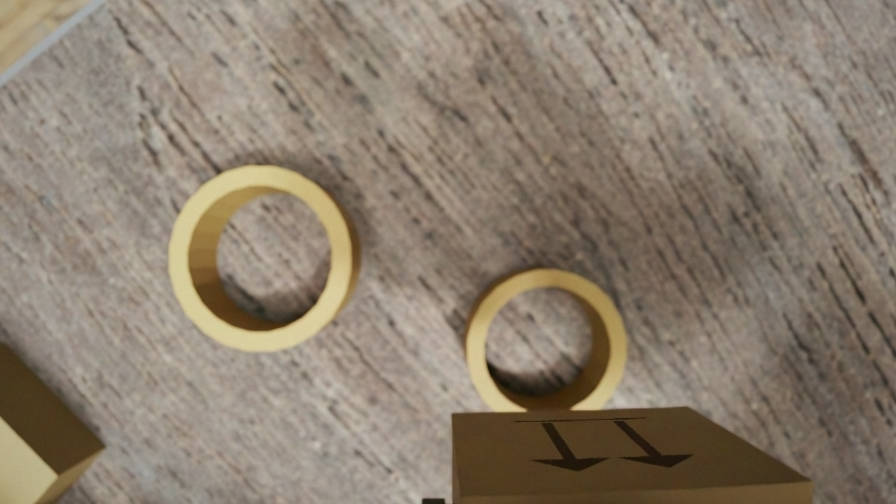

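Emit:
{"api": "execute_actions", "payload": {
  "actions": [
    {"rows":[[0.005,-0.002,-0.004,0,0,-0.003,0,0.8,0,0,0,0,0,0,0,-0.3],[0.013,-0.005,-0.011,0,0,-0.009,0,0.8,0,0,0,0,0,0,0,-0.3],[0.023,-0.008,-0.019,0.0007,0,-0.016,0,0.8,0,0,0,0,0,0,0,-0.3],[0.034,-0.012,-0.028,0.001,0,-0.023,0,0.8,0,0,0,0,0,0,0,-0.3],[0.044,-0.016,-0.036,0.0015,0,-0.03,0,0.8,0,0,0,0,0,0,0,-0.3],[0.055,-0.021,-0.044,0.0027,0,-0.038,0,0.8,0,0,0,0,0,0,0,-0.3],[0.066,-0.027,-0.0525,0.004,0,-0.045,0,0.8,0,0,0,0,0,0,0,-0.3],[0.077,-0.032,-0.061,0.0055,0,-0.053,0,0.8,0,0,0,0,0,0,0,-0.3],[0.087,-0.037,-0.0685,0.007,0,-0.06,0,0.8,0,0,0,0,0,0,0,-0.3],[0.096,-0.042,-0.0755,0.0083,0,-0.066,0,0.8,0,0,0,0,0,0,0,-0.3],[0.104,-0.0457,-0.0815,0.0094,0,-0.0713,0,0.8,0,0,0,0,0,0,0,-0.3],[0.11,-0.0487,-0.086,0.0102,0,-0.0755,0,0.8,0,0,0,0,0,0,0,-0.3],[0.1139,-0.0506,-0.0889,0.0108,0,-0.0781,0,0.8,0,0,0,0,0,0,0,-0.3]],"steps":15}
  ],
  "pictures": false
}}

Emit:
{"api": "execute_actions", "payload": {
  "actions": [
    {"steps":12}
  ],
  "pictures": false
}}

Emit:
{"api": "execute_actions", "payload": {
  "actions": [
    {"rows":[[0,0,0,0,0,0,0,0.72,0,0,0,0,0,0,0,-0.3],[0,0,0,0,0,0,0,0.64,0,0,0,0,0,0,0,-0.3],[0,0,0,0,0,0,0,0.56,0,0,0,0,0,0,0,-0.3],[0,0,0,0,0,0,0,0.5,0,0,0,0,0,0,0,-0.3],[0,0,0,0,0,0,0,0.44,0,0,0,0,0,0,0,-0.3],[0,0,0,0,0,0,0,0.39,0,0,0,0,0,0,0,-0.3],[0,0,0,0,0,0,0,0.35,0,0,0,0,0,0,0,-0.3],[0,0,0,0,0,0,0,0.31,0,0,0,0,0,0,0,-0.3],[0,0,0,0,0,0,0,0.26,0,0,0,0,0,0,0,-0.3],[0,0,0,0,0,0,0,0.2,0,0,0,0,0,0,0,-0.3],[0,0,0,0,0,0,0,0.1,0,0,0,0,0,0,0,-0.3],[0,0,0,0,0,0,0,0,0,0,0,0,0,0,0,-0.3],[0,0,0,0,0,0,0,-0.1,0,0,0,0,0,0,0,-0.3],[0,0,0,0,0,0,0,-0.2,0,0,0,0,0,0,0,-0.3],[0,0,0,0,0,0,0,-0.3,0,0,0,0,0,0,0,-0.3]],"steps":15}
  ],
  "pictures": false
}}

Emit:
{"api": "execute_actions", "payload": {
  "actions": [
    {"rows":[[0,0,0,0,0,0,0,-0.3,0,0,0,0,0,0,0,-0.3],[0,0,0,0,0,0,0,-0.3,0,0,0,0,0,0,0,-0.3],[-0.005,0.0025,0.004,-0.001,0,0.0035,0,-0.3,0,0,0,0,0,0,0,-0.3],[-0.012,0.006,0.009,-0.002,0,0.008,0,-0.3,0,0,0,0,0,0,0,-0.3],[-0.021,0.0105,0.016,-0.003,0,0.0145,0,-0.3,0,0,0,0,0,0,0,-0.3],[-0.031,0.0155,0.0235,-0.0045,0,0.021,0,-0.3,0,0,0,0,0,0,0,-0.3],[-0.041,0.02,0.031,-0.006,0,0.028,0,-0.3,0,0,0,0,0,0,0,-0.3],[-0.051,0.025,0.0385,-0.007,0,0.035,0,-0.3,0,0,0,0,0,0,0,-0.3],[-0.061,0.03,0.046,-0.008,0,0.042,0,-0.3,0,0,0,0,0,0,0,-0.3],[-0.07,0.0345,0.053,-0.0093,0,0.048,0,-0.3,0,0,0,0,0,0,0,-0.3],[-0.08,0.038,0.061,-0.0096,0,0.055,0,-0.3,0,0,0,0,0,0,0,-0.3],[-0.09,0.042,0.069,-0.01,0,0.062,0,-0.3,0,0,0,0,0,0,0,-0.3],[-0.1,0.0455,0.077,-0.0102,0,0.069,0,-0.3,0,0,0,0,0,0,0,-0.3],[-0.108,0.0485,0.083,-0.0104,0,0.074,0,-0.3,0,0,0,0,0,0,0,-0.3],[-0.114,0.0506,0.089,-0.0108,0,0.078,0,-0.3,0,0,0,0,0,0,0,-0.3]],"steps":15}
  ],
  "pictures": false
}}

Emit:
{"api": "execute_actions", "payload": {
  "actions": [
    {"steps":10}
  ],
  "pictures": false
}}

Emit:
{"api": "execute_actions", "payload": {
  "actions": [
    {"rows":[[-0.012,0.002,0.016,-0.004,0,0.002,0,-0.3,-0.009,-0.001,0.016,-0.002,0,-0.007,0,-0.3],[-0.029,0.005,0.04,-0.011,0,0.006,0,-0.3,-0.022,-0.003,0.041,-0.005,0,-0.018,0,-0.3],[-0.053,0.009,0.072,-0.02,0,0.01,0,-0.3,-0.04,-0.006,0.074,-0.008,0,-0.032,0,-0.3],[-0.076,0.013,0.104,-0.029,0,0.014,0,-0.3,-0.058,-0.008,0.107,-0.012,0,-0.046,0,-0.3],[-0.099,0.017,0.136,-0.038,0,0.019,0,-0.3,-0.075,-0.011,0.14,-0.015,0,-0.06,0,-0.3],[-0.123,0.021,0.169,-0.047,0,0.023,0,-0.3,-0.093,-0.013,0.173,-0.019,0,-0.074,0,-0.3],[-0.146,0.025,0.2,-0.056,0,0.028,0,-0.3,-0.111,-0.015,0.206,-0.023,0,-0.088,0,-0.3],[-0.169,0.029,0.233,-0.065,0,0.032,0,-0.3,-0.129,-0.018,0.239,-0.026,0,-0.102,0,-0.3],[-0.193,0.033,0.265,-0.074,0,0.036,0,-0.3,-0.147,-0.02,0.272,-0.03,0,-0.116,0,-0.3],[-0.216,0.037,0.297,-0.083,0,0.041,0,-0.3,-0.164,-0.023,0.305,-0.033,0,-0.13,0,-0.3],[-0.239,0.041,0.329,-0.092,0,0.045,0,-0.3,-0.182,-0.025,0.338,-0.037,0,-0.144,0,-0.3],[-0.26,0.044,0.357,-0.1,0,0.049,0,-0.3,-0.198,-0.028,0.366,-0.04,0,-0.156,0,-0.3],[-0.274,0.047,0.377,-0.105,0,0.052,0,-0.3,-0.209,-0.029,0.387,-0.042,0,-0.165,0,-0.3],[-0.286,0.049,0.393,-0.11,0,0.054,0,-0.3,-0.218,-0.03,0.403,-0.044,0,-0.172,0,-0.3],[-0.2917,0.0496,0.4013,-0.112,0,0.055,0,-0.3,-0.222,-0.0309,0.4116,-0.0452,0,-0.1758,0,-0.3]],"steps":15}
  ],
  "pictures": false
}}

Emit:
{"api": "execute_actions", "payload": {
  "actions": [
    {"steps":16}
  ],
  "pictures": false
}}

Emit:
{"api": "execute_actions", "payload": {
  "actions": [
    {"rows":[[0,0,0,0,0,0,0,-0.3,-0.009,0.004,0.01,0.009,0,0.002,0,-0.3],[0,0,0,0,0,0,0,-0.3,-0.023,0.01,0.025,0.023,0,0.005,0,-0.3],[0,0,0,0,0,0,0,-0.3,-0.042,0.018,0.045,0.041,0,0.009,0,-0.3],[0,0,0,0,0,0,0,-0.3,-0.061,0.027,0.066,0.059,0,0.013,0,-0.3],[0,0,0,0,0,0,0,-0.3,-0.079,0.035,0.086,0.077,0,0.018,0,-0.3],[0,0,0,0,0,0,0,-0.3,-0.098,0.043,0.106,0.095,0,0.022,0,-0.3],[0,0,0,0,0,0,0,-0.3,-0.116,0.051,0.126,0.113,0,0.026,0,-0.3],[0,0,0,0,0,0,0,-0.3,-0.135,0.059,0.147,0.131,0,0.03,0,-0.3],[0,0,0,0,0,0,0,-0.3,-0.154,0.068,0.167,0.149,0,0.034,0,-0.3],[0,0,0,0,0,0,0,-0.3,-0.172,0.076,0.187,0.167,0,0.038,0,-0.3],[0,0,0,0,0,0,0,-0.3,-0.191,0.084,0.207,0.185,0,0.042,0,-0.3],[0,0,0,0,0,0,0,-0.3,-0.207,0.091,0.225,0.201,0,0.046,0,-0.3],[0,0,0,0,0,0,0,-0.3,-0.219,0.096,0.238,0.212,0,0.049,0,-0.3],[0,0,0,0,0,0,0,-0.3,-0.228,0.1,0.248,0.221,0,0.051,0,-0.3],[0,0,0,0,0,0,0,-0.3,-0.2328,0.1024,0.2527,0.2256,0,0.0518,0,-0.3]],"steps":15}
  ],
  "pictures": false
}}

Emit:
{"api": "execute_actions", "payload": {
  "actions": [
    {"steps":18}
  ]
}}

Scene clock: 692.77 s of 8408.00 s.
left_arm: end_effector_position=(+0.4359, +0.0163, +0.0567) grip_measured=+0.80 end_effector_quat_wxyz=(-0.002, +1.000, -0.017, -0.000) end_effector_velocity=(-0.011, +0.007, -0.120) end_effector_angular_velocity=(+0.007, +0.026, +0.004) | right_arm: end_effector_position=(+0.4504, -0.2695, +0.2496) grip_measured=+0.32 end_effector_quat_wxyz=(+0.000, +0.951, -0.311, -0.000) end_effector_velocity=(+0.000, +0.001, +0.001) end_effector_angular_velocity=(-0.000, -0.002, +0.003)
Joint positions: left_arm=[ 1.71  -0.729 -2.243  0.918  0.     0.403 -0.488  0.077] | right_arm=[ 2.534  0.625 -2.167  0.704  0.001  0.871  0.823  0.058]
Joint velocities: left_arm=[ 0.385 -0.193 -0.287  0.041  0.001 -0.253  0.    -0.   ] | right_arm=[ 0.002  0.     0.001  0.001 -0.     0.    -0.    -0.   ]
Joint torques (N m, as the arm reports them, + toward a larger angle): left_arm=[-22.09  26.62  -0.07   9.19  -0.57  -1.64  -0.78] | right_arm=[ 4.82  6.07 -0.24 11.17  1.39 -1.84 -0.23]
Steps of this call (steps 1 to 15: the robot went on to your last target; steps 16 to 90: nothing new was sent; then 67.33 s passed at rest; steps 91 to 105: all 15 steps of this action). Readings (joint positions):
91: left_arm=[1.511 -0.642 -2.088 0.902 0.000 0.539 -0.488] | right_arm=[2.534 0.625 -2.167 0.704 0.001 0.871 0.823]
92: left_arm=[1.512 -0.642 -2.089 0.902 0.000 0.538 -0.488] | right_arm=[2.534 0.625 -2.167 0.704 0.001 0.871 0.823]
94: left_arm=[1.522 -0.646 -2.097 0.903 0.000 0.531 -0.488] | right_arm=[2.534 0.625 -2.167 0.704 0.001 0.871 0.823]
98: left_arm=[1.579 -0.667 -2.143 0.905 0.000 0.492 -0.488] | right_arm=[2.534 0.625 -2.167 0.704 0.001 0.871 0.823]
105: the state above

Scene clock: 693.17 s of 8408.00 s.
left_arm: end_effector_position=(+0.4361, +0.0151, +0.0478) grip_measured=+0.80 end_effector_quat_wxyz=(-0.000, +1.000, -0.017, +0.000) end_effector_velocity=(-0.001, +0.001, -0.002) end_effector_angular_velocity=(+0.003, +0.003, +0.000) | right_arm: end_effector_position=(+0.4504, -0.2695, +0.2496) grip_measured=+0.32 end_effector_quat_wxyz=(+0.000, +0.951, -0.311, -0.000) end_effector_velocity=(-0.000, +0.000, +0.000) end_effector_angular_velocity=(-0.000, -0.000, +0.001)
Joint positions: left_arm=[ 1.742 -0.744 -2.268  0.924  0.     0.38  -0.488  0.077] | right_arm=[ 2.534  0.625 -2.167  0.704  0.001  0.871  0.823  0.058]
Joint velocities: left_arm=[ 0.006 -0.003 -0.003 -0.001  0.001 -0.002 -0.    -0.   ] | right_arm=[-0.     0.     0.001  0.    -0.    -0.     0.     0.   ]
Joint torques (N m, as the arm reports them, + toward a larger angle): left_arm=[-17.49  24.06  -0.56   7.97  -0.76  -1.58  -0.67] | right_arm=[ 5.18  5.94 -0.02 11.41  1.24 -1.94 -0.11]
Steps of this call (steps 1 to 12: the robot went on to your last target). Readings (joint positions):
1: left_arm=[1.721 -0.735 -2.251 0.919 0.000 0.396 -0.488] | right_arm=[2.534 0.625 -2.167 0.704 0.001 0.871 0.823]
2: left_arm=[1.728 -0.738 -2.256 0.920 0.000 0.391 -0.488] | right_arm=[2.534 0.625 -2.167 0.704 0.001 0.871 0.823]
4: left_arm=[1.736 -0.742 -2.262 0.922 0.000 0.385 -0.488] | right_arm=[2.534 0.625 -2.167 0.704 0.001 0.871 0.823]
8: left_arm=[1.741 -0.744 -2.267 0.924 0.000 0.381 -0.488] | right_arm=[2.534 0.625 -2.167 0.704 0.001 0.871 0.823]
12: the state above

Scene clock: 693.67 s of 8408.00 s.
left_arm: end_effector_position=(+0.4361, +0.0150, +0.0479) grip_measured=+0.32 end_effector_quat_wxyz=(-0.000, +1.000, -0.017, +0.000) end_effector_velocity=(+0.000, +0.000, +0.000) end_effector_angular_velocity=(-0.000, -0.000, -0.000) | right_arm: end_effector_position=(+0.4504, -0.2695, +0.2496) grip_measured=+0.32 end_effector_quat_wxyz=(+0.000, +0.951, -0.311, -0.000) end_effector_velocity=(+0.000, +0.001, +0.000) end_effector_angular_velocity=(+0.001, -0.000, +0.001)
Joint positions: left_arm=[ 1.742 -0.744 -2.268  0.924  0.     0.38  -0.488  0.058] | right_arm=[ 2.534  0.625 -2.167  0.704  0.001  0.871  0.823  0.058]
Joint velocities: left_arm=[-0.     0.001  0.    -0.     0.     0.     0.001 -0.   ] | right_arm=[ 0.    -0.001  0.001  0.     0.    -0.     0.     0.   ]
Joint torques (N m, as the arm reports them, + toward a larger angle): left_arm=[-17.19  23.49  -0.3    7.93  -0.71  -1.55  -0.67] | right_arm=[ 5.61  6.53 -0.22 11.61  1.47 -1.69  0.16]
Steps of this call (steps 1 to 15: all 15 steps of this action). Readings (joint positions):
1: left_arm=[1.742 -0.744 -2.268 0.924 0.000 0.380 -0.488] | right_arm=[2.534 0.625 -2.167 0.704 0.001 0.871 0.823]
2: left_arm=[1.742 -0.744 -2.268 0.924 0.000 0.380 -0.488] | right_arm=[2.534 0.625 -2.167 0.704 0.001 0.871 0.823]
4: left_arm=[1.742 -0.744 -2.268 0.924 0.000 0.380 -0.488] | right_arm=[2.534 0.625 -2.167 0.704 0.001 0.871 0.823]
8: left_arm=[1.742 -0.744 -2.268 0.924 0.000 0.380 -0.488] | right_arm=[2.534 0.625 -2.167 0.704 0.001 0.871 0.823]
15: the state above

Scene clock: 694.17 s of 8408.00 s.
left_arm: end_effector_position=(+0.4367, +0.0147, +0.0940) grip_measured=+0.32 end_effector_quat_wxyz=(-0.001, +1.000, -0.018, +0.001) end_effector_velocity=(-0.000, +0.001, +0.161) end_effector_angular_velocity=(-0.001, +0.000, +0.004) | right_arm: end_effector_position=(+0.4504, -0.2695, +0.2496) grip_measured=+0.32 end_effector_quat_wxyz=(+0.000, +0.951, -0.311, -0.000) end_effector_velocity=(+0.000, -0.000, +0.000) end_effector_angular_velocity=(-0.002, -0.001, +0.002)
Joint positions: left_arm=[ 1.585 -0.67  -2.148  0.906  0.     0.488 -0.488  0.058] | right_arm=[ 2.534  0.625 -2.167  0.704  0.001  0.871  0.823  0.058]
Joint velocities: left_arm=[-0.574  0.235  0.452 -0.035 -0.001  0.392 -0.     0.   ] | right_arm=[-0.     0.001  0.001  0.    -0.002  0.    -0.     0.   ]
Joint torques (N m, as the arm reports them, + toward a larger angle): left_arm=[-16.38  19.23  -0.55   9.09  -0.58  -1.59  -0.54] | right_arm=[ 5.62  5.52 -0.15 11.75  0.91 -1.76 -0.37]
Steps of this call (steps 1 to 15: all 15 steps of this action). Readings (joint positions):
1: left_arm=[1.742 -0.744 -2.268 0.924 0.000 0.380 -0.488] | right_arm=[2.534 0.625 -2.167 0.704 0.001 0.871 0.823]
2: left_arm=[1.742 -0.744 -2.268 0.924 0.000 0.380 -0.488] | right_arm=[2.534 0.625 -2.167 0.704 0.001 0.871 0.823]
4: left_arm=[1.741 -0.744 -2.267 0.923 0.000 0.381 -0.488] | right_arm=[2.534 0.625 -2.167 0.704 0.001 0.871 0.823]
8: left_arm=[1.710 -0.729 -2.243 0.918 0.000 0.403 -0.488] | right_arm=[2.534 0.625 -2.167 0.704 0.001 0.871 0.823]
15: the state above

Scene clock: 694.50 s of 8408.00 s.
left_arm: end_effector_position=(+0.4361, +0.0164, +0.1135) grip_measured=+0.32 end_effector_quat_wxyz=(-0.001, +1.000, -0.016, -0.000) end_effector_velocity=(-0.000, +0.001, +0.005) end_effector_angular_velocity=(+0.001, +0.002, +0.002) | right_arm: end_effector_position=(+0.4504, -0.2695, +0.2496) grip_measured=+0.32 end_effector_quat_wxyz=(+0.000, +0.951, -0.311, -0.000) end_effector_velocity=(-0.001, +0.001, -0.000) end_effector_angular_velocity=(+0.000, +0.001, +0.001)
Joint positions: left_arm=[ 1.512 -0.642 -2.088  0.901  0.     0.538 -0.488  0.058] | right_arm=[ 2.534  0.625 -2.167  0.704  0.001  0.871  0.823  0.058]
Joint velocities: left_arm=[-0.019  0.007  0.017 -0.001 -0.     0.015 -0.     0.   ] | right_arm=[ 0.001  0.     0.001 -0.001  0.001  0.    -0.    -0.   ]
Joint torques (N m, as the arm reports them, + toward a larger angle): left_arm=[-16.26  17.69  -0.45   9.45  -0.47  -1.54  -0.61] | right_arm=[ 5.35  6.26  0.02 11.38  1.38 -1.82 -0.27]
Steps of this call (steps 1 to 10: the robot went on to your last target). Readings (joint positions):
1: left_arm=[1.566 -0.663 -2.133 0.905 0.000 0.500 -0.488] | right_arm=[2.534 0.625 -2.167 0.704 0.001 0.871 0.823]
2: left_arm=[1.549 -0.656 -2.120 0.905 0.000 0.511 -0.488] | right_arm=[2.534 0.625 -2.167 0.704 0.001 0.871 0.823]
4: left_arm=[1.527 -0.647 -2.102 0.904 0.000 0.526 -0.488] | right_arm=[2.534 0.625 -2.167 0.704 0.001 0.871 0.823]
8: left_arm=[1.514 -0.643 -2.090 0.902 0.000 0.536 -0.488] | right_arm=[2.534 0.625 -2.167 0.704 0.001 0.871 0.823]
10: the state above

Scene clock: 695.00 s of 8408.00 s.
left_arm: end_effector_position=(+0.4408, +0.1290, +0.1672) grip_measured=+0.32 end_effector_quat_wxyz=(-0.018, +0.996, +0.091, +0.015) end_effector_velocity=(-0.073, +0.300, +0.120) end_effector_angular_velocity=(-0.144, +0.059, +0.698) | right_arm: end_effector_position=(+0.4229, -0.1724, +0.1806) grip_measured=+0.32 end_effector_quat_wxyz=(+0.018, +0.984, -0.177, +0.009) end_effector_velocity=(-0.136, +0.265, -0.185) end_effector_angular_velocity=(+0.049, +0.042, +0.742)
Joint positions: left_arm=[ 1.112 -0.574 -1.538  0.748  0.     0.613 -0.488  0.058] | right_arm=[ 2.264  0.587 -1.665  0.649  0.001  0.657  0.823  0.058]
Joint velocities: left_arm=[-1.27   0.216  1.74  -0.487  0.     0.24   0.     0.   ] | right_arm=[-0.741 -0.102  1.361 -0.147  0.001 -0.58   0.    -0.   ]
Joint torques (N m, as the arm reports them, + toward a larger angle): left_arm=[-12.85   1.39   0.43   9.49  -0.59  -1.42  -0.59] | right_arm=[ 6.06  1.06 -1.15  9.98  1.01 -1.77 -0.22]
Steps of this call (steps 1 to 15: all 15 steps of this action). Readings (joint positions):
1: left_arm=[1.512 -0.642 -2.088 0.901 0.000 0.538 -0.488] | right_arm=[2.534 0.625 -2.167 0.704 0.001 0.871 0.823]
2: left_arm=[1.510 -0.642 -2.085 0.901 0.000 0.539 -0.488] | right_arm=[2.533 0.625 -2.165 0.704 0.001 0.870 0.823]
4: left_arm=[1.491 -0.639 -2.061 0.894 0.001 0.542 -0.488] | right_arm=[2.519 0.623 -2.141 0.702 0.000 0.858 0.823]
8: left_arm=[1.385 -0.621 -1.914 0.853 0.000 0.562 -0.488] | right_arm=[2.439 0.611 -1.991 0.685 0.001 0.795 0.823]
15: the state above

Scene clock: 695.53 s of 8408.00 s.
left_arm: end_effector_position=(+0.4238, +0.1699, +0.1794) grip_measured=+0.32 end_effector_quat_wxyz=(-0.002, +0.990, +0.143, +0.001) end_effector_velocity=(-0.001, +0.003, +0.000) end_effector_angular_velocity=(-0.001, +0.001, +0.008) | right_arm: end_effector_position=(+0.3803, -0.1071, +0.1399) grip_measured=+0.32 end_effector_quat_wxyz=(-0.000, +0.996, -0.088, +0.000) end_effector_velocity=(-0.005, +0.005, -0.002) end_effector_angular_velocity=(+0.003, +0.003, +0.017)
Joint positions: left_arm=[ 0.919 -0.541 -1.273  0.674  0.     0.65  -0.488  0.058] | right_arm=[ 2.084  0.562 -1.332  0.612  0.001  0.514  0.823  0.058]
Joint velocities: left_arm=[-0.007  0.     0.014 -0.003 -0.     0.002 -0.     0.   ] | right_arm=[-0.009 -0.001  0.025 -0.004 -0.    -0.008  0.    -0.   ]
Joint torques (N m, as the arm reports them, + toward a larger angle): left_arm=[-11.    -6.47  -0.23  10.26  -0.51  -1.46  -0.53] | right_arm=[ 6.98 -3.48 -0.49  9.19  1.61 -1.76 -0.19]
Steps of this call (steps 1 to 16: the robot went on to your last target). Readings (joint positions):
1: left_arm=[1.070 -0.566 -1.480 0.732 0.000 0.621 -0.488] | right_arm=[2.239 0.584 -1.619 0.644 0.001 0.638 0.823]
2: left_arm=[1.031 -0.560 -1.425 0.717 0.000 0.628 -0.488] | right_arm=[2.215 0.580 -1.574 0.639 0.001 0.619 0.823]
4: left_arm=[0.972 -0.549 -1.342 0.693 0.000 0.640 -0.488] | right_arm=[2.167 0.574 -1.485 0.629 0.001 0.580 0.823]
8: left_arm=[0.930 -0.543 -1.287 0.677 0.000 0.648 -0.488] | right_arm=[2.102 0.565 -1.363 0.615 0.000 0.529 0.823]
16: the state above

Scene clock: 696.03 s of 8408.00 s.
left_arm: end_effector_position=(+0.4238, +0.1699, +0.1794) grip_measured=+0.32 end_effector_quat_wxyz=(-0.002, +0.990, +0.143, +0.001) end_effector_velocity=(-0.000, -0.000, -0.000) end_effector_angular_velocity=(-0.001, +0.001, +0.001) | right_arm: end_effector_position=(+0.4261, -0.0153, +0.1319) grip_measured=+0.32 end_effector_quat_wxyz=(+0.007, +0.999, -0.034, +0.013) end_effector_velocity=(+0.043, +0.290, -0.085) end_effector_angular_velocity=(+0.062, +0.144, +0.308)
Joint positions: left_arm=[ 0.919 -0.541 -1.273  0.674  0.     0.65  -0.488  0.058] | right_arm=[ 1.73   0.718 -0.947  0.956  0.001  0.592  0.823  0.058]
Joint velocities: left_arm=[-0.     0.     0.    -0.    -0.001  0.001  0.     0.   ] | right_arm=[-0.999  0.439  1.093  0.961 -0.     0.225 -0.    -0.   ]
Joint torques (N m, as the arm reports them, + toward a larger angle): left_arm=[-11.43  -6.48  -0.35  10.14  -0.78  -1.61  -0.64] | right_arm=[ 10.18 -13.06  -1.2    8.     1.65  -1.79   0.06]
Steps of this call (steps 1 to 15: all 15 steps of this action). Readings (joint positions):
1: left_arm=[0.919 -0.541 -1.273 0.674 0.000 0.650 -0.488] | right_arm=[2.083 0.562 -1.331 0.612 0.001 0.514 0.823]
2: left_arm=[0.919 -0.541 -1.272 0.674 0.000 0.650 -0.488] | right_arm=[2.082 0.562 -1.329 0.614 0.001 0.514 0.823]
4: left_arm=[0.919 -0.541 -1.273 0.674 0.000 0.650 -0.488] | right_arm=[2.065 0.569 -1.312 0.629 0.001 0.518 0.823]
8: left_arm=[0.919 -0.541 -1.273 0.674 0.000 0.650 -0.488] | right_arm=[1.972 0.611 -1.212 0.721 0.001 0.539 0.823]
15: the state above

Scene clock: 696.63 s of 8408.00 s.
left_arm: end_effector_position=(+0.4238, +0.1699, +0.1794) grip_measured=+0.32 end_effector_quat_wxyz=(-0.002, +0.990, +0.143, +0.001) end_effector_velocity=(-0.000, -0.000, -0.000) end_effector_angular_velocity=(-0.001, +0.001, +0.000) | right_arm: end_effector_position=(+0.4291, +0.0193, +0.1202) grip_measured=+0.32 end_effector_quat_wxyz=(+0.001, +1.000, -0.018, +0.001) end_effector_velocity=(-0.001, +0.002, -0.000) end_effector_angular_velocity=(+0.001, +0.001, +0.002)
Joint positions: left_arm=[ 0.919 -0.541 -1.273  0.674  0.     0.65  -0.488  0.058] | right_arm=[ 1.61   0.77  -0.818  1.071  0.001  0.619  0.823  0.058]
Joint velocities: left_arm=[ 0.     0.    -0.     0.    -0.001  0.     0.     0.   ] | right_arm=[-0.002  0.002  0.004  0.003  0.001  0.    -0.     0.   ]
Joint torques (N m, as the arm reports them, + toward a larger angle): left_arm=[-11.14  -6.5   -0.32  10.18  -0.48  -1.51  -0.63] | right_arm=[  9.79 -15.04  -0.52   9.57   1.45  -1.76  -0.1 ]
Steps of this call (steps 1 to 18: the robot went on to your last target). Readings (joint positions):
1: left_arm=[0.919 -0.541 -1.273 0.674 0.000 0.650 -0.488] | right_arm=[1.699 0.732 -0.913 0.987 0.001 0.599 0.823]
2: left_arm=[0.919 -0.541 -1.273 0.674 0.000 0.650 -0.488] | right_arm=[1.672 0.744 -0.883 1.013 0.001 0.605 0.823]
4: left_arm=[0.919 -0.541 -1.273 0.674 0.000 0.650 -0.488] | right_arm=[1.638 0.759 -0.847 1.044 0.001 0.613 0.823]
8: left_arm=[0.919 -0.541 -1.273 0.674 0.000 0.650 -0.488] | right_arm=[1.616 0.767 -0.825 1.065 0.001 0.618 0.823]
18: the state above
camera_calibration (this result's frames):
cam_left_wrist: T_world_to_cam=[[0.277776, -0.960243, -0.0278218, 0.0868614], [-0.960632, -0.277814, -0.00256773, 0.521735], [-0.00526363, 0.0274397, -0.99961, 0.307143], [0, 0, 0, 1]] pos_world=[0.478684, 0.219925, 0.310779]
cam_right_wrist: T_world_to_cam=[[-0.0413426, -0.999017, 0.0159982, 0.0674021], [-0.999059, 0.0415433, 0.0124286, 0.491534], [-0.013081, -0.0154693, -0.999795, 0.259121], [0, 0, 0, 1]] pos_world=[0.497248, 0.0509243, 0.25188]

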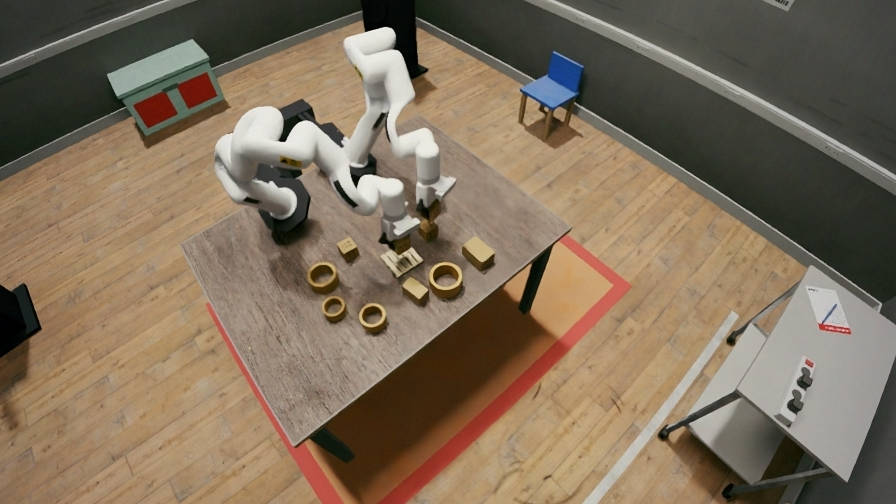

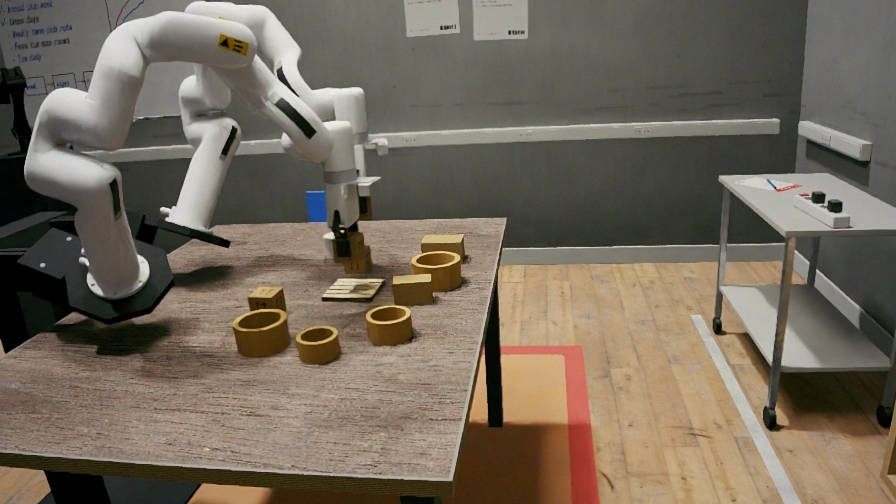

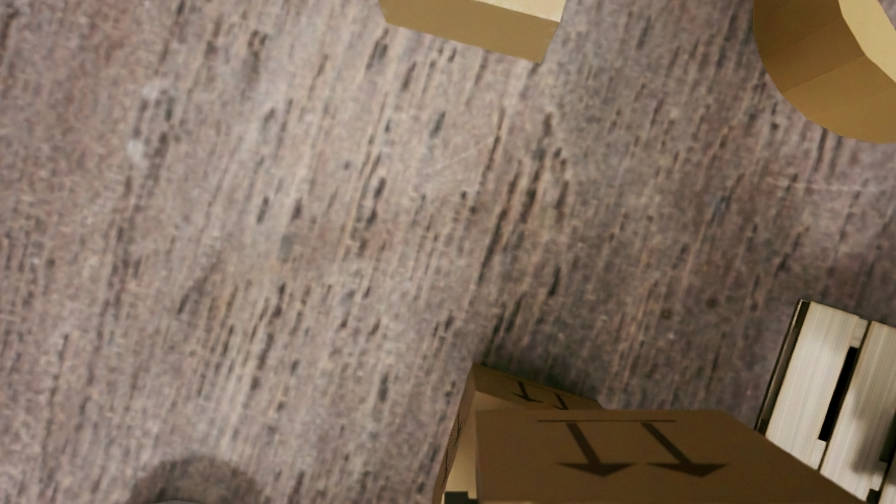

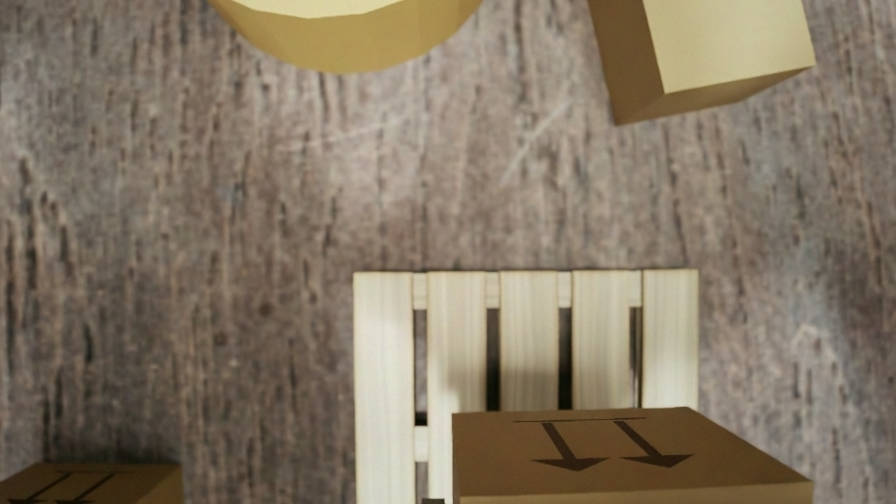

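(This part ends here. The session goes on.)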